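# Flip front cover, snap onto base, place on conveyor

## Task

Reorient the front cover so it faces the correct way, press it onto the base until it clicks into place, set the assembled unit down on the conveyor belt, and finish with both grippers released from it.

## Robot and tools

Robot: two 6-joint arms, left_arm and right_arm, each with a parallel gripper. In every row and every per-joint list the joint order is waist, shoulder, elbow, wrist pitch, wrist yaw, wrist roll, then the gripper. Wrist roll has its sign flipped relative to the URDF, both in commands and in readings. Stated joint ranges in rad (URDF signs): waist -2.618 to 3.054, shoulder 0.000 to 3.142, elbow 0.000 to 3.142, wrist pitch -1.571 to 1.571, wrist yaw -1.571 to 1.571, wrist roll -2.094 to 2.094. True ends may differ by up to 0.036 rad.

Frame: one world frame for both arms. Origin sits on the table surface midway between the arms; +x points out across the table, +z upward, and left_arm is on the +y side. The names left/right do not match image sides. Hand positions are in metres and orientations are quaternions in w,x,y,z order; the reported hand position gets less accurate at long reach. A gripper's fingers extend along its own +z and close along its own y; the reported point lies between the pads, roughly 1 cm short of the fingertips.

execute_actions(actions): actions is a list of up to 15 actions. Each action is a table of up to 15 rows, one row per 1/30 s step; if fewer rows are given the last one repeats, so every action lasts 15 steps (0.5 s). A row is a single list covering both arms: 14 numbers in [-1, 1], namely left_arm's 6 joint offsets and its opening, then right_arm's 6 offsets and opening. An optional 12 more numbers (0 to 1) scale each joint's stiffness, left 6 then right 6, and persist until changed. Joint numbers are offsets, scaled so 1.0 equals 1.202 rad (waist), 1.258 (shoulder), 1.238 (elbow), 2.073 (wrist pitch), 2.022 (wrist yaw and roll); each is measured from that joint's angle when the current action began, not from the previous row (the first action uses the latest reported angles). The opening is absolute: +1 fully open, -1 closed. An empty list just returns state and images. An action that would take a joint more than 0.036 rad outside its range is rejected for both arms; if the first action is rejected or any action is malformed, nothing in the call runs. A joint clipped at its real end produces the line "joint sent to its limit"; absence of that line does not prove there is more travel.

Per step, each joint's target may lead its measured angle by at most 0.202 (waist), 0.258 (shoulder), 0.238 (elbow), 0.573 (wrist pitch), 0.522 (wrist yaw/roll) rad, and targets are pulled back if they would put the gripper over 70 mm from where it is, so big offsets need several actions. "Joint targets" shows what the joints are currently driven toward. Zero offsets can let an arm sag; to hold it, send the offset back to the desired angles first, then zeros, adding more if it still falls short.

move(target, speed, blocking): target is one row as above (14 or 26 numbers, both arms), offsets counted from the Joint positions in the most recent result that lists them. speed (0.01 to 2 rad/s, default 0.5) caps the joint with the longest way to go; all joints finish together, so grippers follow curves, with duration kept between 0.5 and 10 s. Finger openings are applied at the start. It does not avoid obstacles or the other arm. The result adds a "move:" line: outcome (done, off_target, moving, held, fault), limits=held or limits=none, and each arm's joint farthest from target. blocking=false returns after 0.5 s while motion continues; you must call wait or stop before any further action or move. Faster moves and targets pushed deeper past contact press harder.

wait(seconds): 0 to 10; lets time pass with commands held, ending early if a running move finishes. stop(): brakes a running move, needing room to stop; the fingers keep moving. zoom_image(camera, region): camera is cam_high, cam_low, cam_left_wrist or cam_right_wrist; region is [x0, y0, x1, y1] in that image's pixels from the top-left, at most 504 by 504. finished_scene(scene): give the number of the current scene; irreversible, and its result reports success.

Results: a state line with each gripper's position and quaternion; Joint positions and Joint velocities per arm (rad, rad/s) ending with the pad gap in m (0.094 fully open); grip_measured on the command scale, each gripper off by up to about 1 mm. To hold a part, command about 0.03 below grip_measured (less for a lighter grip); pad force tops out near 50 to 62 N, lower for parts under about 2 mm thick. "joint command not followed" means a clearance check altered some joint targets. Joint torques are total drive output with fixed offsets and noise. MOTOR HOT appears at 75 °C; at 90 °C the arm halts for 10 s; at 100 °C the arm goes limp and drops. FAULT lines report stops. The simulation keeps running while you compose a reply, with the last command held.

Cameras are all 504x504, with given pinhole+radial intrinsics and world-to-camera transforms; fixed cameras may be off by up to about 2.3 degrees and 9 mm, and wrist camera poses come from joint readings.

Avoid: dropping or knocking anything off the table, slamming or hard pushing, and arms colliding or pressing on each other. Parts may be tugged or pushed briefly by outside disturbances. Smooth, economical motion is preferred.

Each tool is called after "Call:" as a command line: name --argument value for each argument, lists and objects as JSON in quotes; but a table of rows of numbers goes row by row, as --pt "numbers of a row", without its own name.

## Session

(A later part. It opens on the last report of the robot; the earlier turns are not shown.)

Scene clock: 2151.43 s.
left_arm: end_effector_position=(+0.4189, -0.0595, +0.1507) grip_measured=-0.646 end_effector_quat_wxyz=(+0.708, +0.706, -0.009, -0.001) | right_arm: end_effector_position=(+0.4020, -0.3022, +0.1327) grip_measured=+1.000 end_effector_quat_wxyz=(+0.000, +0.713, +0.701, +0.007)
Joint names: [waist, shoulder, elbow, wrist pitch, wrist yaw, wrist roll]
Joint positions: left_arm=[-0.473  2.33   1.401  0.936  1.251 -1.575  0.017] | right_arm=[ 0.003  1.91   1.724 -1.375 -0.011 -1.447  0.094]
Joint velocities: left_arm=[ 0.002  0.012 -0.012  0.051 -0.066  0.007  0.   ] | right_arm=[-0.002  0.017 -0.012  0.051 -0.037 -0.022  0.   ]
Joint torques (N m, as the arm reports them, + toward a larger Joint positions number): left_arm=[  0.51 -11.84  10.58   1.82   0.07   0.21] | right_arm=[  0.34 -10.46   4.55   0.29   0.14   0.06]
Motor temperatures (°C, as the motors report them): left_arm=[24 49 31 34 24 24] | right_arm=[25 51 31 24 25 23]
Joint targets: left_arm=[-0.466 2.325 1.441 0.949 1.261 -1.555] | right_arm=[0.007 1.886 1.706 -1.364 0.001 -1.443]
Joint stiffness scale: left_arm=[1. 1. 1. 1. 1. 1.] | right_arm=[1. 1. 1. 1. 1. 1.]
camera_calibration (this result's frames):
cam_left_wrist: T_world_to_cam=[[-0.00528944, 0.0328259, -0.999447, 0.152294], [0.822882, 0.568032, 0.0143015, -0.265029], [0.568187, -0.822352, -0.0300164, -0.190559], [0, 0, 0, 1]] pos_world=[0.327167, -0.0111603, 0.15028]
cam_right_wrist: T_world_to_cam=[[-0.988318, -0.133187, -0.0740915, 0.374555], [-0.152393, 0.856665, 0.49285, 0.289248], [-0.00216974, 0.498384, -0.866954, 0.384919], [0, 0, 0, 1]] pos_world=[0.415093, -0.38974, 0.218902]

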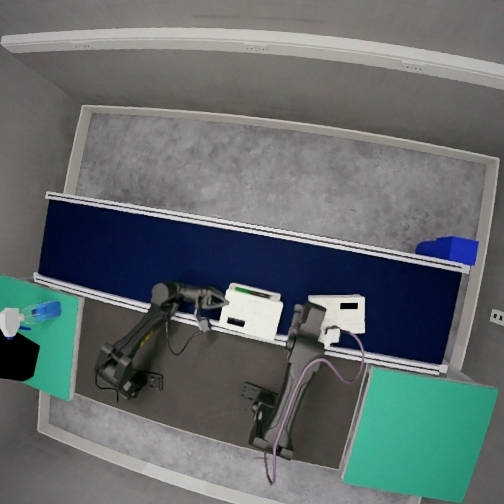

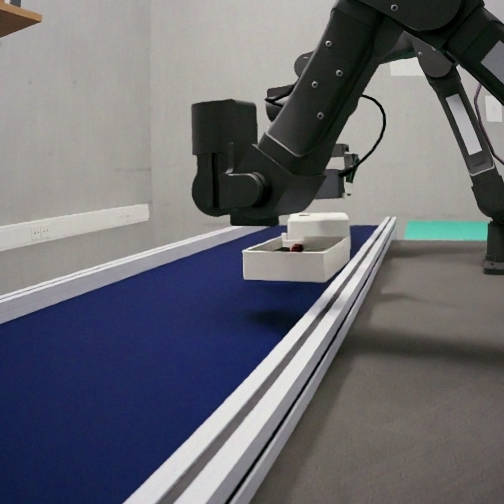

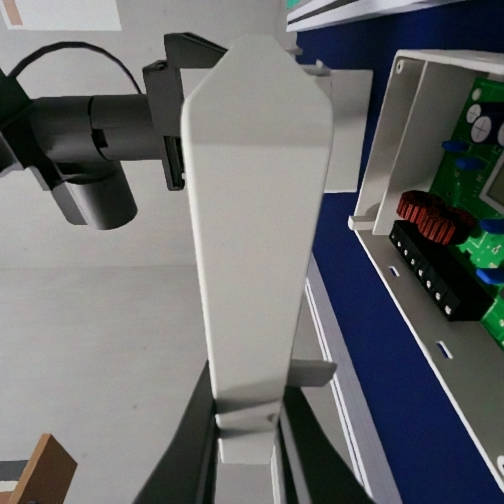

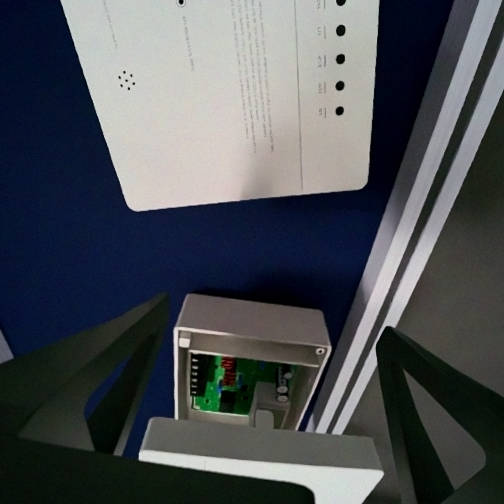

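Call:
move --target '[0.0196, 0.0996, 0.0336, 0.1422, -0.0089, 0.0935, -0.68, 0.0033, -0.019, -0.0145, 0.0053, 0.0059, 0.002, 1.0]' --speed 0.25

Scene clock: 2273.27 s.
left_arm: end_effector_position=(+0.4232, -0.0527, +0.1218) grip_measured=-0.646 end_effector_quat_wxyz=(+0.725, +0.689, +0.003, -0.006) | right_arm: end_effector_position=(+0.4021, -0.3022, +0.1327) grip_measured=+1.000 end_effector_quat_wxyz=(+0.001, +0.713, +0.701, +0.007)
Joint names: [waist, shoulder, elbow, wrist pitch, wrist yaw, wrist roll]
Joint positions: left_arm=[-0.458  2.457  1.401  1.217  1.251 -1.407  0.017] | right_arm=[ 0.003  1.91   1.724 -1.374 -0.011 -1.447  0.094]
Joint velocities: left_arm=[ 0.017 -0.007 -0.012 -0.022 -0.037 -0.051 -0.001] | right_arm=[-0.027 -0.027  0.002  0.081  0.007  0.007  0.   ]
Joint torques (N m, as the arm reports them, + toward a larger Joint positions number): left_arm=[  0.79 -11.91  10.17   1.74  -0.29   0.2 ] | right_arm=[  0.33 -10.47   4.54   0.28   0.14   0.06]
Motor temperatures (°C, as the motors report them): left_arm=[24 50 32 34 24 24] | right_arm=[25 52 31 24 25 23]
Joint targets: left_arm=[-0.449 2.455 1.442 1.231 1.233 -1.386] | right_arm=[0.007 1.886 1.706 -1.364 0.001 -1.443]
Joint stiffness scale: left_arm=[1. 1. 1. 1. 1. 1.] | right_arm=[1. 1. 1. 1. 1. 1.]
move: off_target (left_arm, right_arm); limits=none; left_arm: farthest joint: the elbow, 0.042 radians from its target (0.042 radians at the start); right_arm: farthest joint: the shoulder, 0.024 radians from its target (0.024 radians at the start)
camera_calibration (this result's frames):
cam_left_wrist: T_world_to_cam=[[-0.0287015, -0.0150449, -0.999475, 0.130539], [0.816463, 0.576504, -0.032124, -0.263186], [0.576684, -0.816956, -0.00426293, -0.194754], [0, 0, 0, 1]] pos_world=[0.330939, -0.00541386, 0.121185]
cam_right_wrist: T_world_to_cam=[[-0.98829, -0.133191, -0.0744575, 0.374682], [-0.152579, 0.856691, 0.492747, 0.28937], [-0.00184232, 0.498337, -0.866981, 0.384784], [0, 0, 0, 1]] pos_world=[0.415155, -0.389749, 0.218912]

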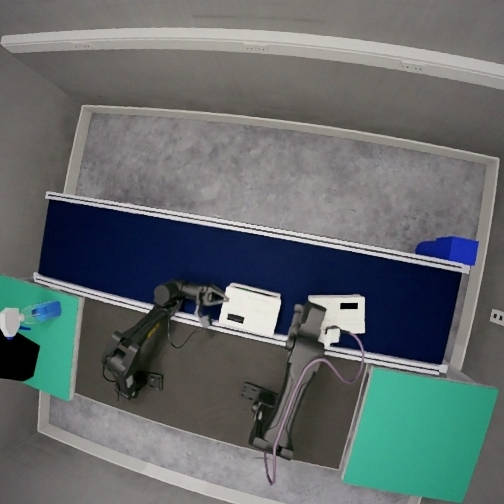

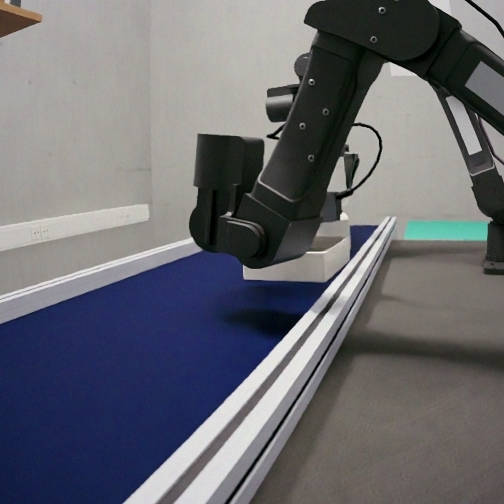

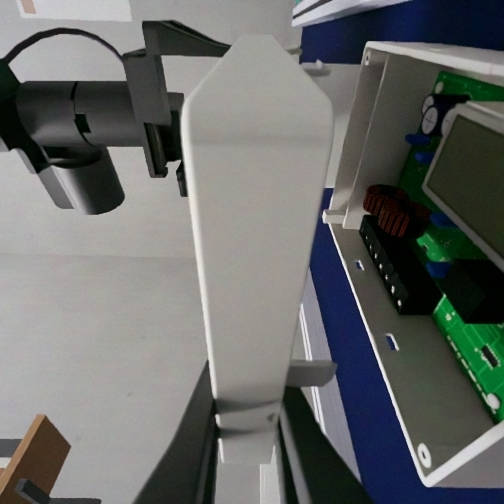

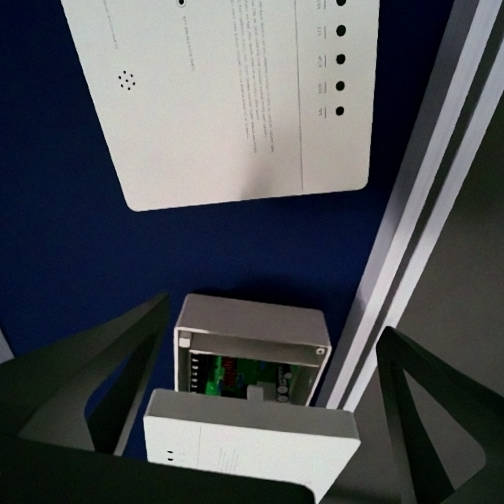

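Call:
zoom_image --camera "cam_right_wrist" --region '[120, 280, 400, 500]'

Call:
zoom_image --camera "cam_left_wrist" --region '[160, 20, 400, 200]'

Region (120, 280, 400, 500) of cam_right_wrist's 504x504 image, scaled by 1.800, with more detail than that image has; it fills the top 396 rows of this view, and the rest is white.

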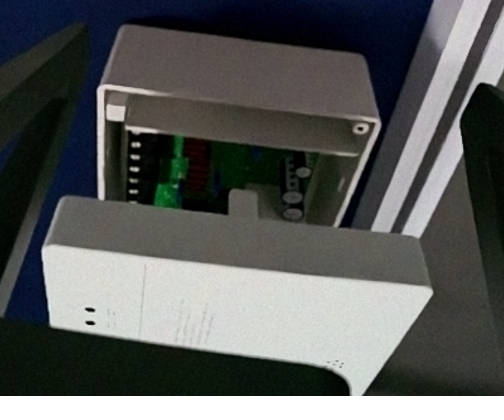

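Region (160, 20, 400, 200) of cam_left_wrist's 504x504 image, scaled by 2.100, with more detail than that image has; it fills the top 378 rows of this view, and the rest is white.

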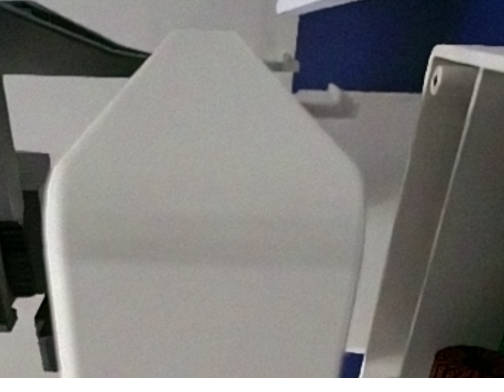

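Call:
zoom_image --camera "cam_high" --region '[200, 270, 300, 350]'

Call:
zoom_image --camera "cam_left_wrist" --region '[280, 20, 504, 244]'

Region (200, 270, 300, 350) of cam_high's 504x504 image, scaled by 5.040, with more detail than that image has; it fills the top 403 rows of this view, and the rest is white.

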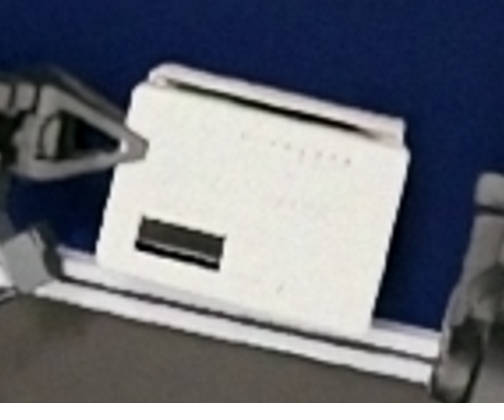

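Region (280, 20, 504, 244) of cam_left_wrist's 504x504 image, scaled by 2.250, with more detail than that image has.

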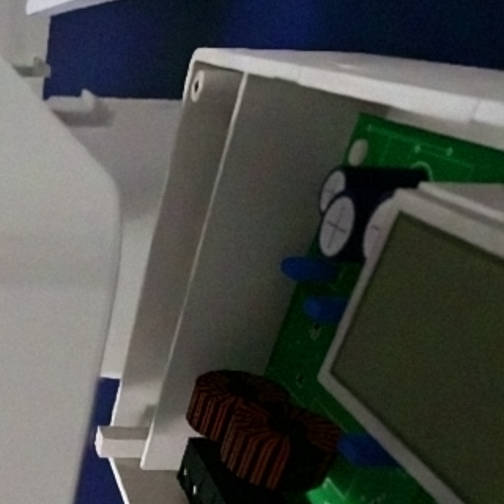

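Call:
move --target '[0.0168, 0.0552, 0.0331, 0.041, 0.0, 0.0153, -0.68, 0.0033, -0.019, -0.0145, 0.0053, 0.0059, 0.002, 1.0]' --speed 0.1

Scene clock: 2394.67 s.
left_arm: end_effector_position=(+0.4254, -0.0463, +0.0950) grip_measured=-0.646 end_effector_quat_wxyz=(+0.725, +0.689, +0.011, -0.005) | right_arm: end_effector_position=(+0.4021, -0.3022, +0.1327) grip_measured=+1.000 end_effector_quat_wxyz=(+0.001, +0.713, +0.701, +0.008)
Joint names: [waist, shoulder, elbow, wrist pitch, wrist yaw, wrist roll]
Joint positions: left_arm=[-0.445  2.528  1.401  1.287  1.251 -1.397  0.017] | right_arm=[ 0.003  1.91   1.724 -1.374 -0.011 -1.447  0.094]
Joint velocities: left_arm=[-0.007 -0.002 -0.007  0.022 -0.022 -0.022 -0.001] | right_arm=[-0.007 -0.022  0.002 -0.037 -0.022 -0.037  0.   ]
Joint torques (N m, as the arm reports them, + toward a larger Joint positions number): left_arm=[  0.6  -11.98   9.73   1.75  -0.12   0.23] | right_arm=[  0.33 -10.46   4.54   0.29   0.14   0.06]
Motor temperatures (°C, as the motors report them): left_arm=[24 52 32 34 25 24] | right_arm=[25 53 30 23 25 23]
Joint targets: left_arm=[-0.438 2.527 1.441 1.302 1.251 -1.376] | right_arm=[0.007 1.886 1.706 -1.363 0.001 -1.443]
Joint stiffness scale: left_arm=[1. 1. 1. 1. 1. 1.] | right_arm=[1. 1. 1. 1. 1. 1.]
move: off_target (left_arm, right_arm); limits=none; left_arm: farthest joint: the elbow, 0.041 radians from its target (0.041 radians at the start); right_arm: farthest joint: the shoulder, 0.024 radians from its target (0.024 radians at the start)
camera_calibration (this result's frames):
cam_left_wrist: T_world_to_cam=[[-0.0391547, -0.0153821, -0.999115, 0.108355], [0.808831, 0.586629, -0.0407291, -0.264941], [0.586736, -0.80971, -0.0105277, -0.19419], [0, 0, 0, 1]] pos_world=[0.332473, -0.000148833, 0.0954242]
cam_right_wrist: T_world_to_cam=[[-0.988261, -0.133195, -0.0748236, 0.374809], [-0.152765, 0.856718, 0.492643, 0.289492], [-0.00151489, 0.49829, -0.867009, 0.38465], [0, 0, 0, 1]] pos_world=[0.415216, -0.389758, 0.218923]

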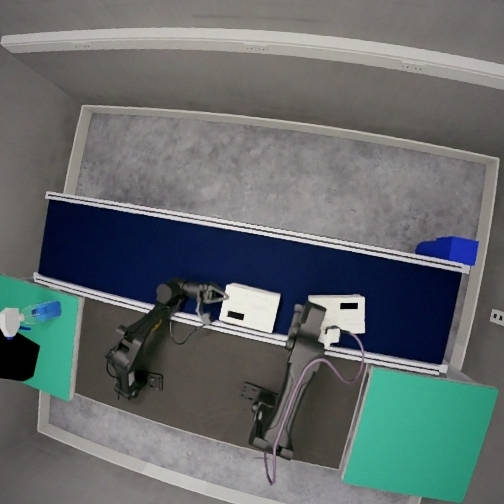

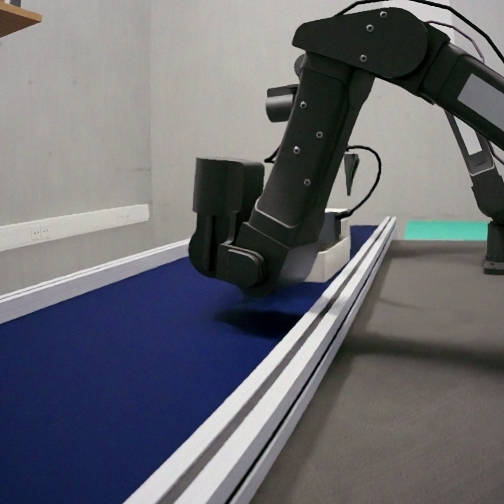

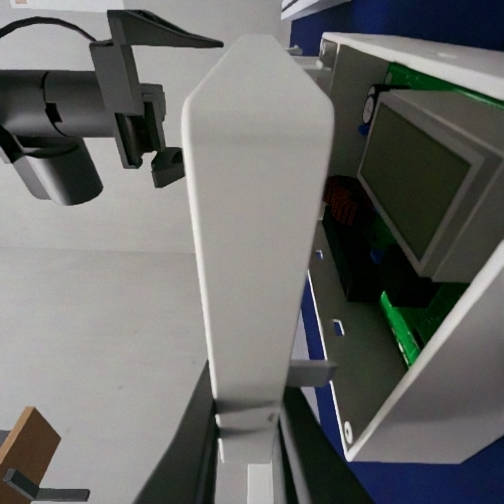

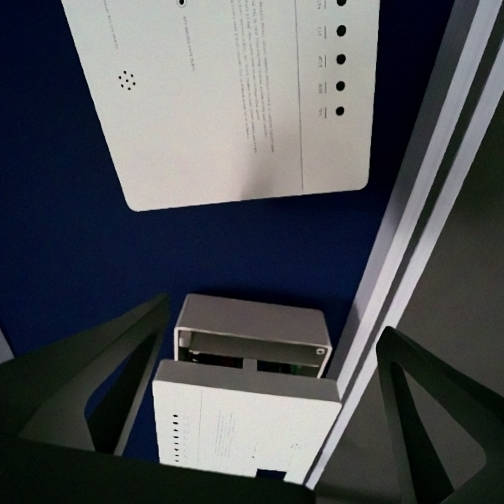

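Call:
zoom_image --camera "cam_right_wrist" --region '[140, 280, 380, 470]'

Call:
zoom_image --camera "cam_left_wrist" --region '[260, 20, 504, 220]'

Call:
zoom_image --camera "cam_high" --region '[200, 270, 300, 350]'

Region (140, 280, 380, 470) of cam_right_wrist's 504x504 image, scaled by 2.100, with more detail than that image has; it fills the top 399 rows of this view, and the rest is white.

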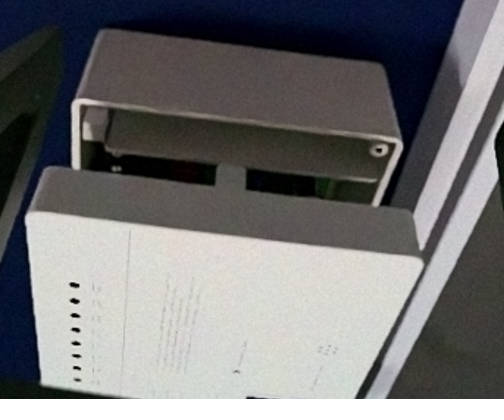

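Region (260, 20, 504, 220) of cam_left_wrist's 504x504 image, scaled by 2.066, with more detail than that image has; it fills the top 413 rows of this view, and the rest is white.

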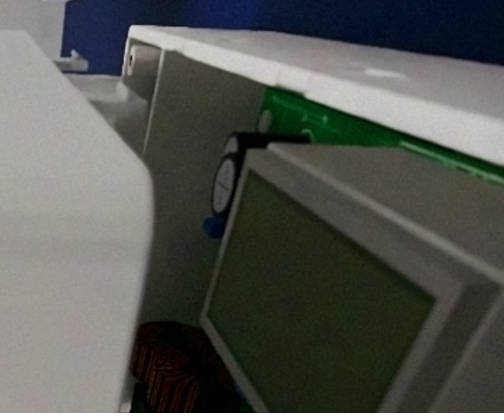

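Region (200, 270, 300, 350) of cam_high's 504x504 image, scaled by 5.040, with more detail than that image has; it fills the top 403 rows of this view, and the rest is white.

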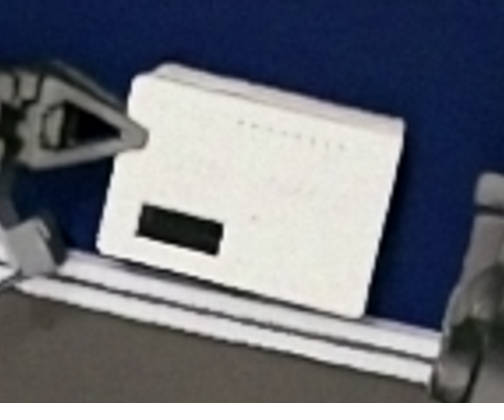

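Call:
zoom_image --camera "cam_left_wrist" --region '[270, 20, 390, 110]'

Call:
zoom_image --camera "cam_left_wrist" --region '[270, 200, 430, 480]'

Region (270, 20, 390, 110) of cam_left_wrist's 504x504 image, scaled by 4.200, with more detail than that image has; it fills the top 378 rows of this view, and the rest is white.

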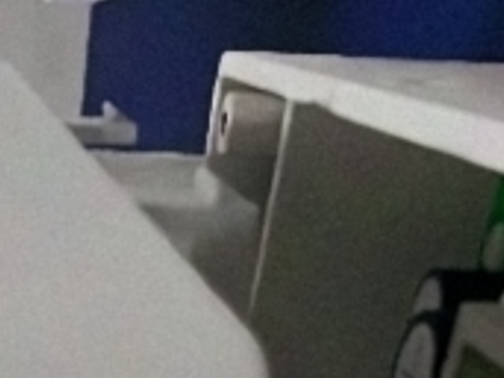

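Region (270, 200, 430, 480) of cam_left_wrist's 504x504 image, scaled by 1.800, with more detail than that image has; it fills the left 288 columns of this view, and the rest is white.

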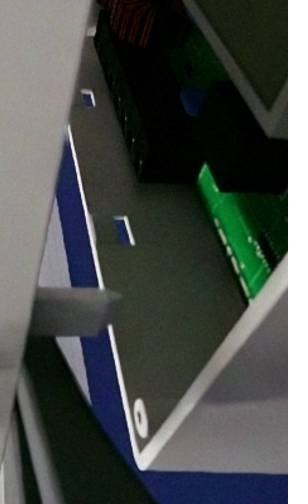

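Call:
move --target '[0.0075, 0.0205, 0.0323, 0.0202, 0.0, 0.0178, -0.68, 0.0033, -0.019, -0.0145, 0.0053, 0.0059, 0.002, 1.0]' --speed 0.06

Scene clock: 2515.83 s.
left_arm: end_effector_position=(+0.4242, -0.0459, +0.0861) grip_measured=-0.646 end_effector_quat_wxyz=(+0.725, +0.689, +0.015, -0.009) | right_arm: end_effector_position=(+0.4022, -0.3022, +0.1327) grip_measured=+1.000 end_effector_quat_wxyz=(+0.001, +0.713, +0.701, +0.008)
Joint names: [waist, shoulder, elbow, wrist pitch, wrist yaw, wrist roll]
Joint positions: left_arm=[-0.445  2.553  1.401  1.315  1.251 -1.381  0.017] | right_arm=[ 0.003  1.91   1.724 -1.374 -0.011 -1.447  0.094]
Joint velocities: left_arm=[-0.032 -0.017  0.007  0.022  0.066 -0.066 -0.   ] | right_arm=[-0.012 -0.002  0.012  0.007 -0.037  0.022  0.   ]
Joint torques (N m, as the arm reports them, + toward a larger Joint positions number): left_arm=[  0.78 -11.84   9.49   1.72  -0.09   0.25] | right_arm=[  0.33 -10.46   4.54   0.28   0.14   0.06]
Motor temperatures (°C, as the motors report them): left_arm=[24 53 32 34 24 24] | right_arm=[25 53 30 23 25 23]
Joint targets: left_arm=[-0.436 2.554 1.440 1.329 1.251 -1.361] | right_arm=[0.007 1.886 1.706 -1.363 0.001 -1.443]
Joint stiffness scale: left_arm=[1. 1. 1. 1. 1. 1.] | right_arm=[1. 1. 1. 1. 1. 1.]
move: off_target (left_arm, right_arm); limits=none; left_arm: farthest joint: the elbow, 0.040 radians from its target (0.040 radians at the start); right_arm: farthest joint: the shoulder, 0.024 radians from its target (0.024 radians at the start)
camera_calibration (this result's frames):
cam_left_wrist: T_world_to_cam=[[-0.0518451, -0.0162971, -0.998522, 0.104659], [0.808696, 0.585963, -0.0515526, -0.263604], [0.585937, -0.810174, -0.0171999, -0.192387], [0, 0, 0, 1]] pos_world=[0.331328, 0.000301059, 0.0876054]
cam_right_wrist: T_world_to_cam=[[-0.988233, -0.133199, -0.0751897, 0.374936], [-0.152951, 0.856744, 0.492539, 0.289614], [-0.00118744, 0.498244, -0.867036, 0.384515], [0, 0, 0, 1]] pos_world=[0.415277, -0.389766, 0.218934]

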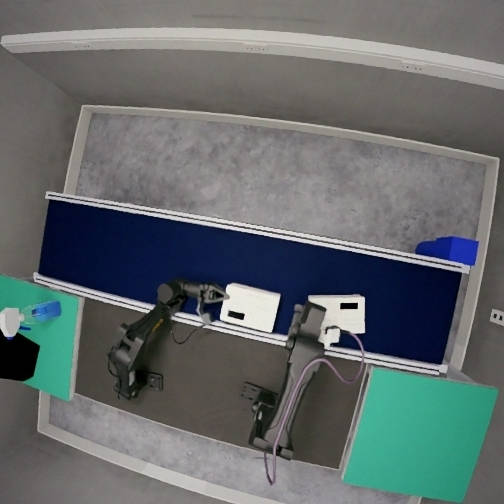

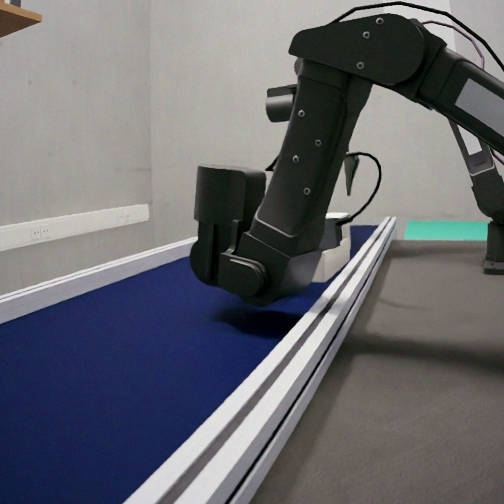

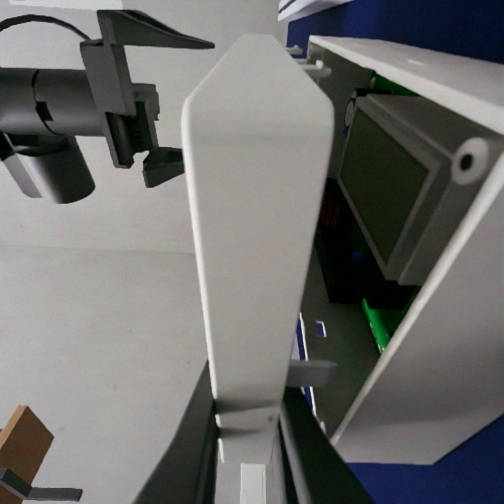

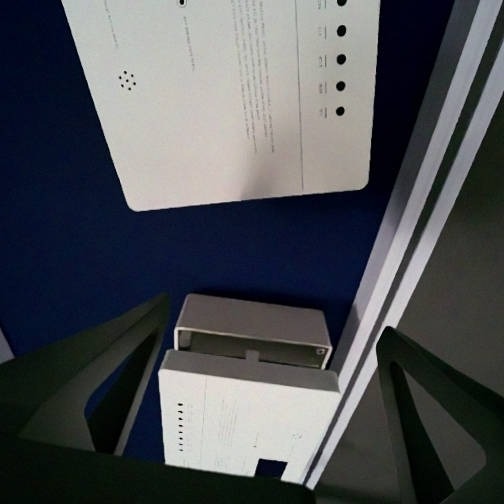

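Call:
zoom_image --camera "cam_right_wrist" --region '[150, 290, 360, 430]'

Call:
zoom_image --camera "cam_left_wrist" --region '[270, 20, 390, 110]'

Call:
zoom_image --camera "cam_left_wrist" --region '[270, 280, 510, 480]'

Region (150, 290, 360, 430) of cam_right_wrist's 504x504 image, scaled by 2.400, with more detail than that image has.

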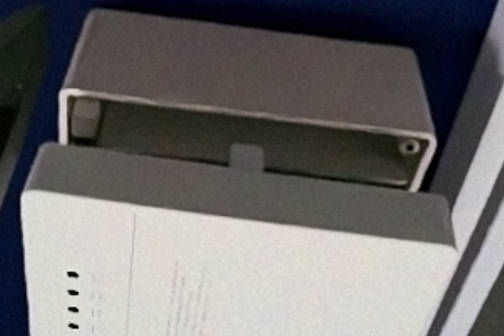

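Region (270, 20, 390, 110) of cam_left_wrist's 504x504 image, scaled by 4.200, with more detail than that image has; it fills the top 378 rows of this view, and the rest is white.

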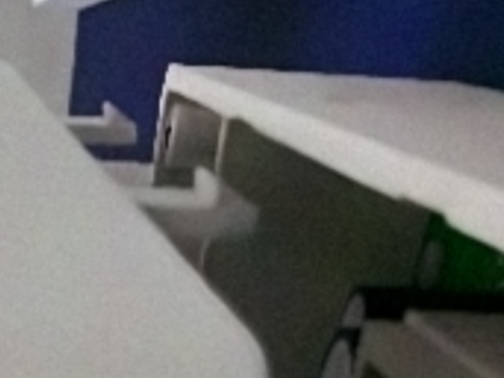

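Invalid region (270, 280, 510, 480): it reaches outside that camera's 504x504 image.

Call:
move --target '[0.0075, 0.0151, 0.0374, 0.0129, 0.0, 0.0099, -0.68, 0.0033, -0.019, -0.0145, 0.0053, 0.0059, 0.002, 1.0]' --speed 0.04

Scene clock: 2593.83 s.
left_arm: end_effector_position=(+0.4234, -0.0456, +0.0798) grip_measured=-0.646 end_effector_quat_wxyz=(+0.724, +0.689, +0.016, -0.010) | right_arm: end_effector_position=(+0.4023, -0.3022, +0.1327) grip_measured=+1.000 end_effector_quat_wxyz=(+0.001, +0.713, +0.701, +0.008)
Joint names: [waist, shoulder, elbow, wrist pitch, wrist yaw, wrist roll]
Joint positions: left_arm=[-0.445  2.569  1.401  1.327  1.251 -1.382  0.017] | right_arm=[ 0.003  1.91   1.724 -1.373 -0.011 -1.447  0.094]
Joint velocities: left_arm=[-0.012 -0.002  0.012  0.007  0.007 -0.051 -0.   ] | right_arm=[-0.017  0.007 -0.012 -0.095  0.007  0.051  0.   ]
Joint torques (N m, as the arm reports them, + toward a larger Joint positions number): left_arm=[  0.72 -11.69  10.01   1.79  -0.13   0.24] | right_arm=[  0.33 -10.46   4.55   0.29   0.14   0.06]
Motor temperatures (°C, as the motors report them): left_arm=[24 53 32 34 24 24] | right_arm=[25 53 30 23 25 23]
Joint targets: left_arm=[-0.436 2.572 1.447 1.342 1.251 -1.361] | right_arm=[0.007 1.886 1.706 -1.363 0.001 -1.443]
Joint stiffness scale: left_arm=[1. 1. 1. 1. 1. 1.] | right_arm=[1. 1. 1. 1. 1. 1.]
move: off_target (left_arm, right_arm); limits=none; left_arm: farthest joint: the elbow, 0.047 radians from its target (0.047 radians at the start); right_arm: farthest joint: the shoulder, 0.024 radians from its target (0.024 radians at the start)
camera_calibration (this result's frames):
cam_left_wrist: T_world_to_cam=[[-0.0539888, -0.0153725, -0.998423, 0.0993509], [0.808562, 0.586043, -0.0527454, -0.263286], [0.585929, -0.810134, -0.0192102, -0.191675], [0, 0, 0, 1]] pos_world=[0.330555, 0.000541187, 0.081625]
cam_right_wrist: T_world_to_cam=[[-0.988205, -0.133203, -0.0755557, 0.375063], [-0.153137, 0.856771, 0.492435, 0.289736], [-0.00085999, 0.498197, -0.867063, 0.38438], [0, 0, 0, 1]] pos_world=[0.415339, -0.389775, 0.218944]

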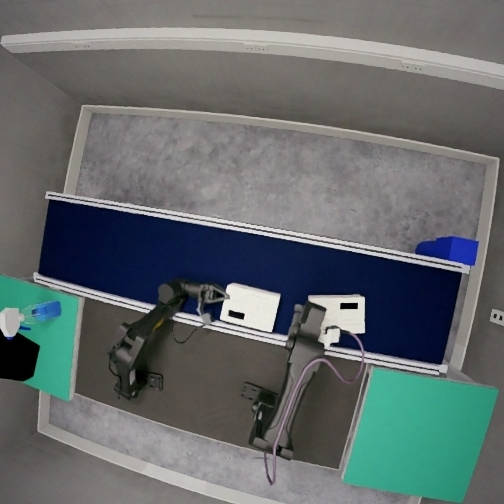

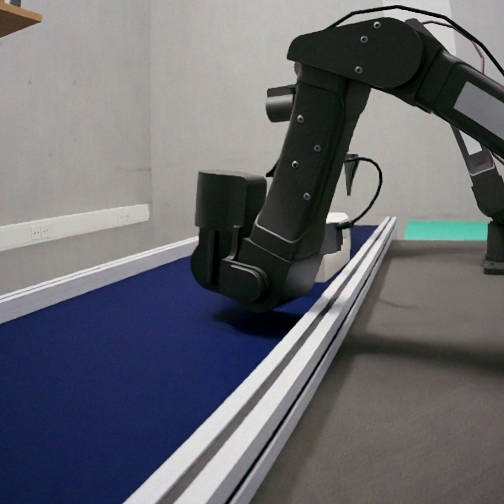

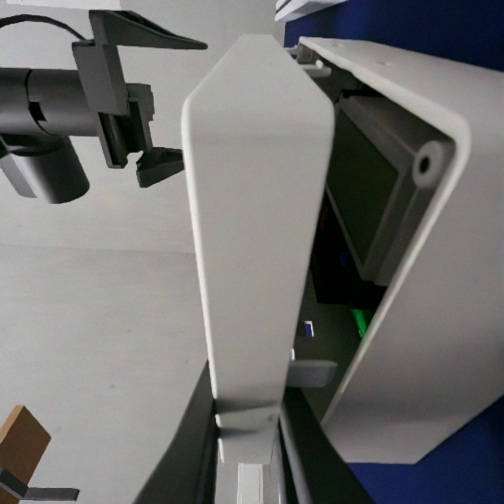

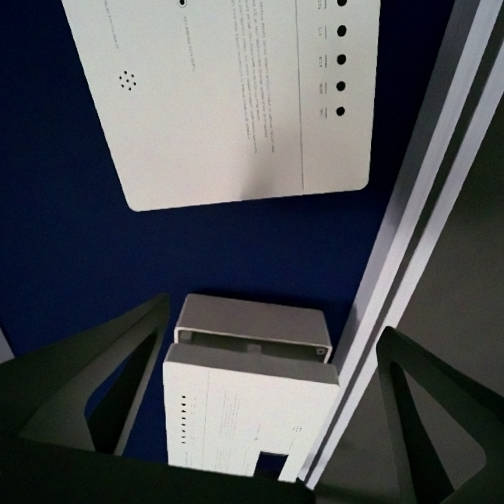

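Call:
zoom_image --camera "cam_low" --region '[180, 200, 380, 350]'

Call:
zoom_image --camera "cam_left_wrist" --region '[270, 20, 390, 110]'

Call:
zoom_image --camera "cam_right_wrist" --region '[150, 290, 360, 430]'

Region (180, 200, 380, 350) of cam_low's 504x504 image, scaled by 2.520, with more detail than that image has; it fills the top 378 rows of this view, and the rest is white.

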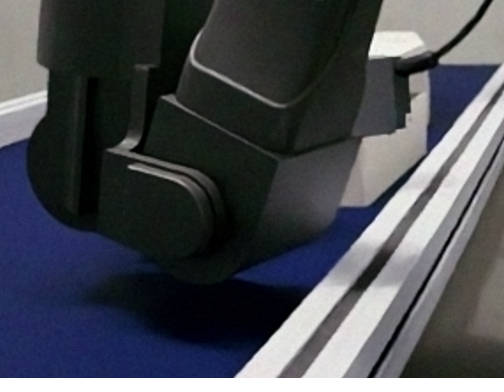

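Region (270, 20, 390, 110) of cam_left_wrist's 504x504 image, scaled by 4.200, with more detail than that image has; it fills the top 378 rows of this view, and the rest is white.

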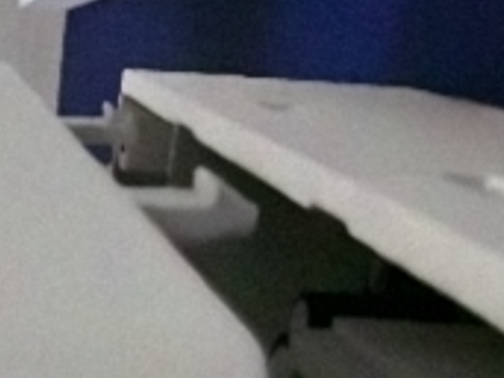

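Region (150, 290, 360, 430) of cam_right_wrist's 504x504 image, scaled by 2.400, with more detail than that image has.

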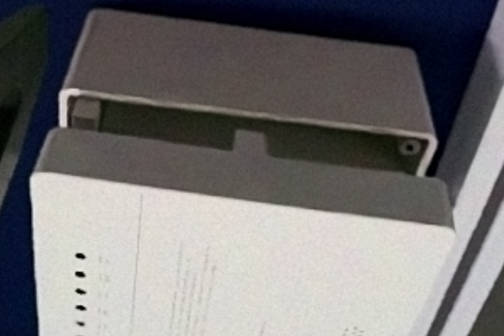

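Call:
move --target '[0.0075, 0.0024, 0.0444, 0.0072, 0.0, 0.0104, -0.68, 0.0033, -0.019, -0.0145, 0.0053, 0.0059, 0.002, 1.0]' --speed 0.04

Scene clock: 2631.23 s.
left_arm: end_effector_position=(+0.4264, -0.0467, +0.0839) grip_measured=-0.646 end_effector_quat_wxyz=(+0.726, +0.687, +0.010, -0.005) | right_arm: end_effector_position=(+0.4024, -0.3022, +0.1327) grip_measured=+1.000 end_effector_quat_wxyz=(+0.001, +0.713, +0.701, +0.008)
Joint names: [waist, shoulder, elbow, wrist pitch, wrist yaw, wrist roll]
Joint positions: left_arm=[-0.445  2.572  1.42   1.329  1.252 -1.382  0.017] | right_arm=[ 0.003  1.91   1.724 -1.373 -0.011 -1.447  0.094]
Joint velocities: left_arm=[-0.002  0.002  0.017 -0.095 -0.022  0.022  0.001] | right_arm=[ 0.007  0.007 -0.002  0.066  0.007  0.022  0.   ]
Joint torques (N m, as the arm reports them, + toward a larger Joint positions number): left_arm=[  0.82 -11.97   9.27   1.74  -0.16   0.23] | right_arm=[  0.32 -10.46   4.55   0.28   0.14   0.06]
Motor temperatures (°C, as the motors report them): left_arm=[24 53 32 34 24 24] | right_arm=[25 54 29 23 25 23]
Joint targets: left_arm=[-0.436 2.572 1.455 1.342 1.251 -1.361] | right_arm=[0.007 1.886 1.706 -1.362 0.001 -1.443]
Joint stiffness scale: left_arm=[1. 1. 1. 1. 1. 1.] | right_arm=[1. 1. 1. 1. 1. 1.]
move: off_target (left_arm, right_arm); limits=none; left_arm: farthest joint: the elbow, 0.036 radians from its target (0.055 radians at the start); right_arm: farthest joint: the shoulder, 0.024 radians from its target (0.024 radians at the start)
camera_calibration (this result's frames):
cam_left_wrist: T_world_to_cam=[[-0.0369083, -0.0207369, -0.999103, 0.0961064], [0.809825, 0.585161, -0.0420614, -0.266423], [0.585509, -0.810652, -0.00480405, -0.195259], [0, 0, 0, 1]] pos_world=[0.333629, -0.000393432, 0.0838761]
cam_right_wrist: T_world_to_cam=[[-0.988176, -0.133207, -0.0759218, 0.37519], [-0.153323, 0.856797, 0.492331, 0.289858], [-0.000532526, 0.498151, -0.86709, 0.384246], [0, 0, 0, 1]] pos_world=[0.4154, -0.389784, 0.218955]

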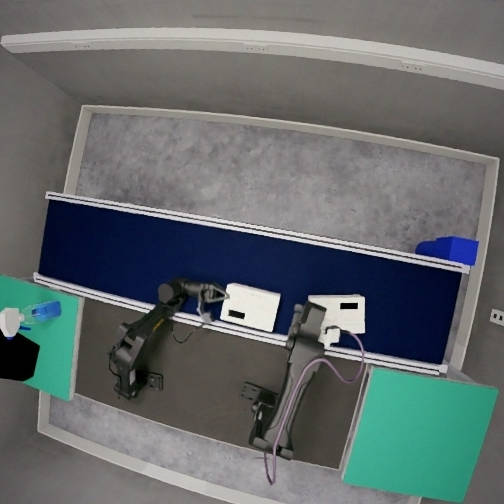

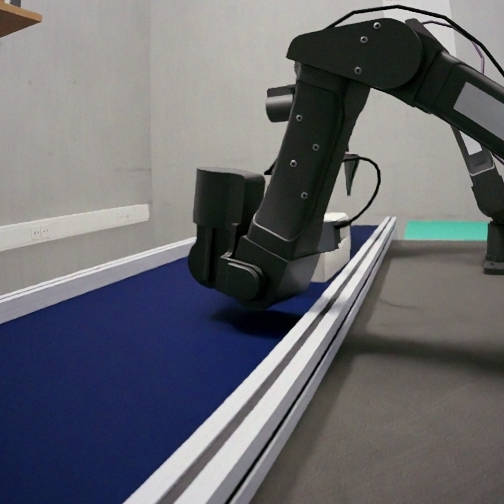

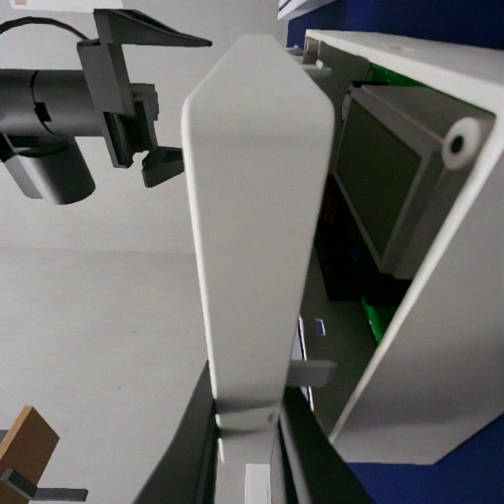

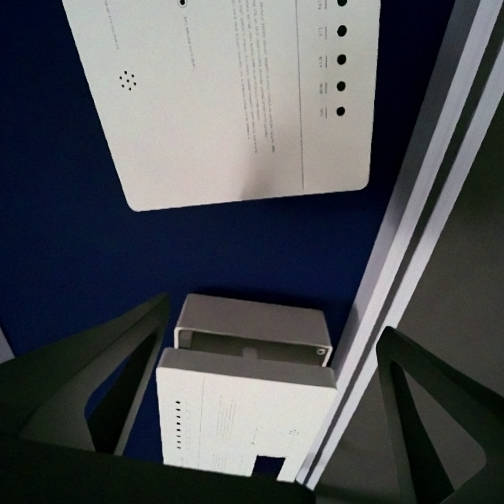

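Call:
move --target '[0.0075, 0.0167, 0.0283, 0.0125, 0.0, 0.0104, -0.68, 0.0033, -0.019, -0.0145, 0.0053, 0.0059, 0.002, 1.0]' --speed 0.04

Scene clock: 2683.73 s.
left_arm: end_effector_position=(+0.4256, -0.0464, +0.0770) grip_measured=-0.646 end_effector_quat_wxyz=(+0.726, +0.688, +0.012, -0.006) | right_arm: end_effector_position=(+0.4025, -0.3022, +0.1327) grip_measured=+1.000 end_effector_quat_wxyz=(+0.001, +0.713, +0.701, +0.008)
Joint names: [waist, shoulder, elbow, wrist pitch, wrist yaw, wrist roll]
Joint positions: left_arm=[-0.445  2.589  1.42   1.341  1.252 -1.381  0.017] | right_arm=[ 0.003  1.91   1.724 -1.372 -0.011 -1.447  0.094]
Joint velocities: left_arm=[ 0.007 -0.037  0.002  0.007 -0.051 -0.11  -0.001] | right_arm=[-0.012  0.007 -0.017  0.007 -0.022  0.022  0.   ]
Joint torques (N m, as the arm reports them, + toward a larger Joint positions number): left_arm=[  0.94 -11.7    9.03   1.78  -0.1    0.3 ] | right_arm=[  0.33 -10.46   4.55   0.28   0.14   0.06]
Motor temperatures (°C, as the motors report them): left_arm=[24 54 32 34 24 24] | right_arm=[25 54 29 23 25 23]
Joint targets: left_arm=[-0.436 2.593 1.455 1.355 1.252 -1.361] | right_arm=[0.007 1.886 1.706 -1.362 0.001 -1.443]
Joint stiffness scale: left_arm=[1. 1. 1. 1. 1. 1.] | right_arm=[1. 1. 1. 1. 1. 1.]
move: off_target (left_arm, right_arm); limits=none; left_arm: farthest joint: the elbow, 0.035 radians from its target (0.035 radians at the start); right_arm: farthest joint: the shoulder, 0.024 radians from its target (0.024 radians at the start)
camera_calibration (this result's frames):
cam_left_wrist: T_world_to_cam=[[-0.0420127, -0.0192444, -0.998932, 0.0913821], [0.809614, 0.58521, -0.0453245, -0.265834], [0.585457, -0.810654, -0.00900571, -0.194223], [0, 0, 0, 1]] pos_world=[0.332771, -0.000119935, 0.0774866]
cam_right_wrist: T_world_to_cam=[[-0.988147, -0.133211, -0.0762878, 0.375316], [-0.153509, 0.856824, 0.492227, 0.28998], [-0.000205052, 0.498104, -0.867117, 0.384111], [0, 0, 0, 1]] pos_world=[0.415461, -0.389793, 0.218965]

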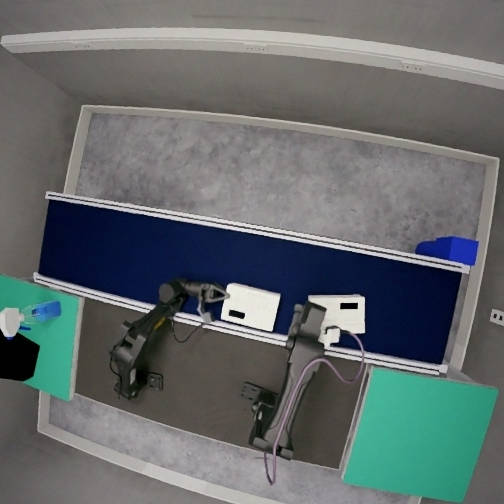

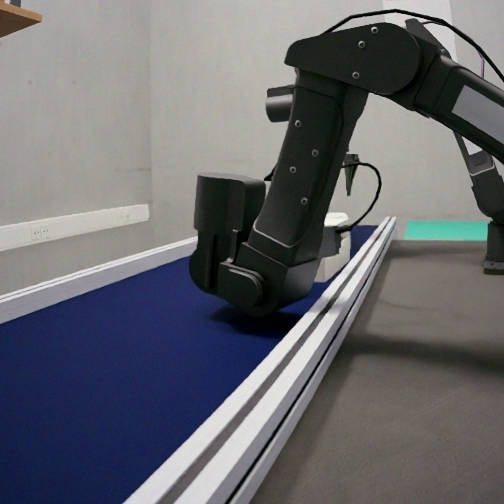

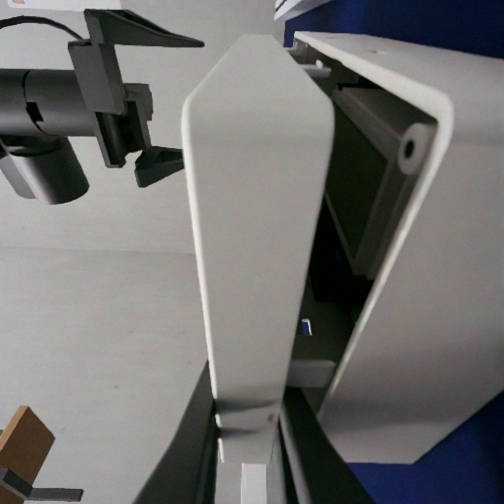

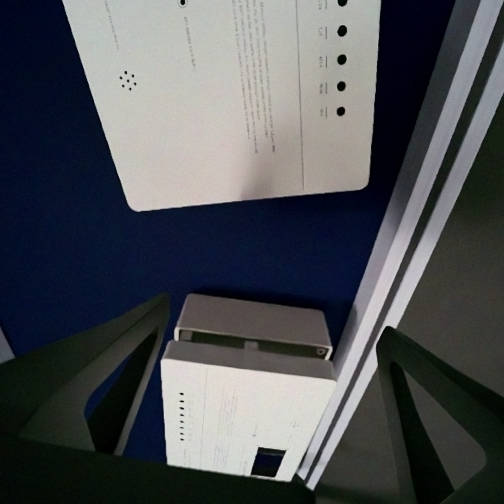

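Call:
zoom_image --camera "cam_right_wrist" --region '[150, 290, 360, 430]'

Call:
zoom_image --camera "cam_left_wrist" --region '[270, 20, 390, 110]'

Call:
zoom_image --camera "cam_left_wrist" --region '[270, 290, 430, 480]'

Region (150, 290, 360, 430) of cam_right_wrist's 504x504 image, scaled by 2.400, with more detail than that image has.

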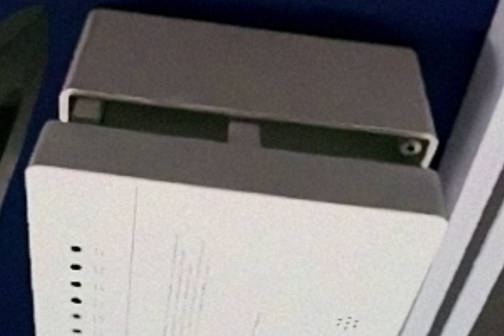

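Region (270, 20, 390, 110) of cam_left_wrist's 504x504 image, scaled by 4.200, with more detail than that image has; it fills the top 378 rows of this view, and the rest is white.

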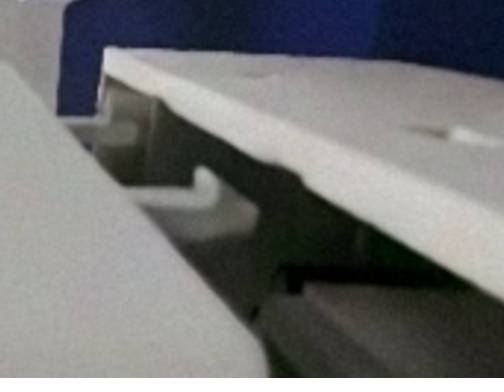

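Region (270, 290, 430, 480) of cam_left_wrist's 504x504 image, scaled by 2.653, with more detail than that image has; it fills the left 424 columns of this view, and the rest is white.

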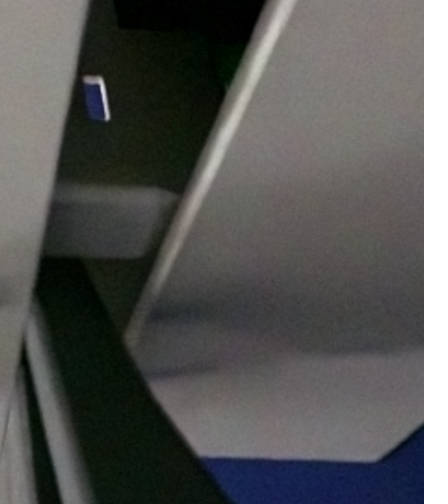

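Call:
move --target '[0.0075, 0.0032, 0.0283, 0.0068, 0.0084, 0.0099, -0.68, 0.0033, -0.019, -0.0145, 0.0053, 0.0059, 0.002, 1.0]' --speed 0.04

Scene clock: 2787.77 s.
left_arm: end_effector_position=(+0.4233, -0.0464, +0.0767) grip_measured=-0.646 end_effector_quat_wxyz=(+0.725, +0.688, +0.006, -0.010) | right_arm: end_effector_position=(+0.4025, -0.3022, +0.1327) grip_measured=+1.000 end_effector_quat_wxyz=(+0.001, +0.713, +0.701, +0.008)
Joint names: [waist, shoulder, elbow, wrist pitch, wrist yaw, wrist roll]
Joint positions: left_arm=[-0.445  2.589  1.42   1.342  1.265 -1.382  0.017] | right_arm=[ 0.003  1.91   1.724 -1.372 -0.011 -1.447  0.094]
Joint velocities: left_arm=[ 0.012 -0.012  0.017 -0.007 -0.051  0.066 -0.   ] | right_arm=[ 0.017  0.017  0.002 -0.037  0.022 -0.007  0.   ]
Joint torques (N m, as the arm reports them, + toward a larger Joint positions number): left_arm=[  0.84 -11.71   9.07   1.73  -0.07   0.25] | right_arm=[  0.33 -10.47   4.55   0.29   0.14   0.06]
Motor temperatures (°C, as the motors report them): left_arm=[24 54 31 34 24 24] | right_arm=[25 54 29 23 25 23]
Joint targets: left_arm=[-0.436 2.593 1.455 1.355 1.269 -1.361] | right_arm=[0.007 1.886 1.706 -1.362 0.001 -1.443]
Joint stiffness scale: left_arm=[1. 1. 1. 1. 1. 1.] | right_arm=[1. 1. 1. 1. 1. 1.]
move: off_target (left_arm, right_arm); limits=none; left_arm: farthest joint: the elbow, 0.035 radians from its target (0.035 radians at the start); right_arm: farthest joint: the shoulder, 0.024 radians from its target (0.024 radians at the start)
camera_calibration (this result's frames):
cam_left_wrist: T_world_to_cam=[[-0.0400821, -0.0168252, -0.999055, 0.0903058], [0.817097, 0.574934, -0.0424645, -0.267841], [0.575105, -0.818027, -0.00929677, -0.188835], [0, 0, 0, 1]] pos_world=[0.331071, 0.00103838, 0.0770912]
cam_right_wrist: T_world_to_cam=[[-0.988147, -0.133211, -0.0762878, 0.375316], [-0.153509, 0.856824, 0.492227, 0.28998], [-0.000205052, 0.498104, -0.867117, 0.384111], [0, 0, 0, 1]] pos_world=[0.415461, -0.389793, 0.218965]

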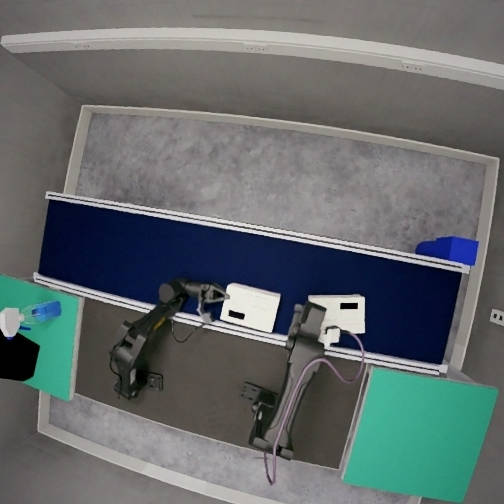

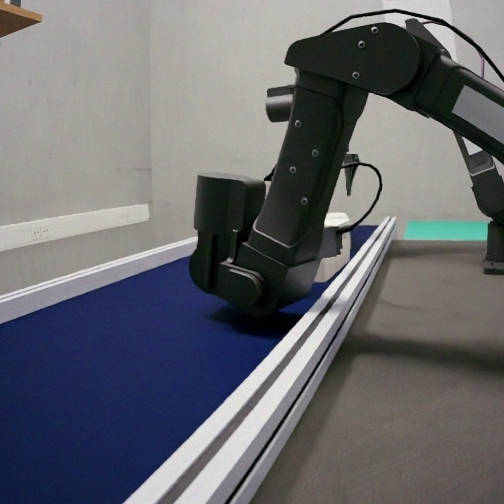

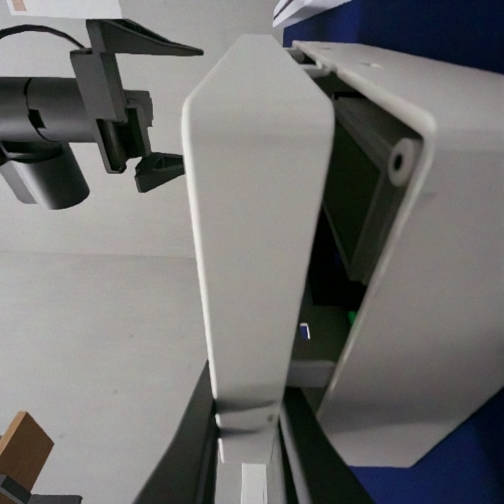

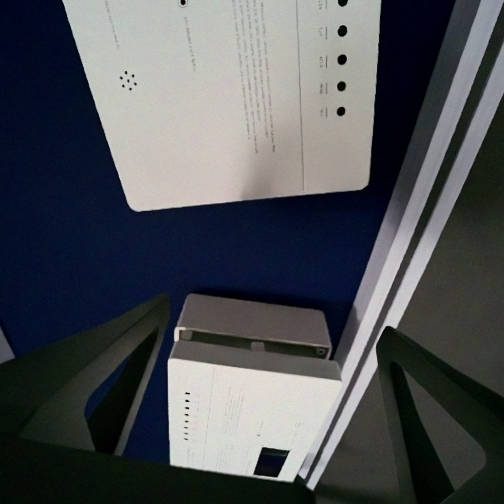

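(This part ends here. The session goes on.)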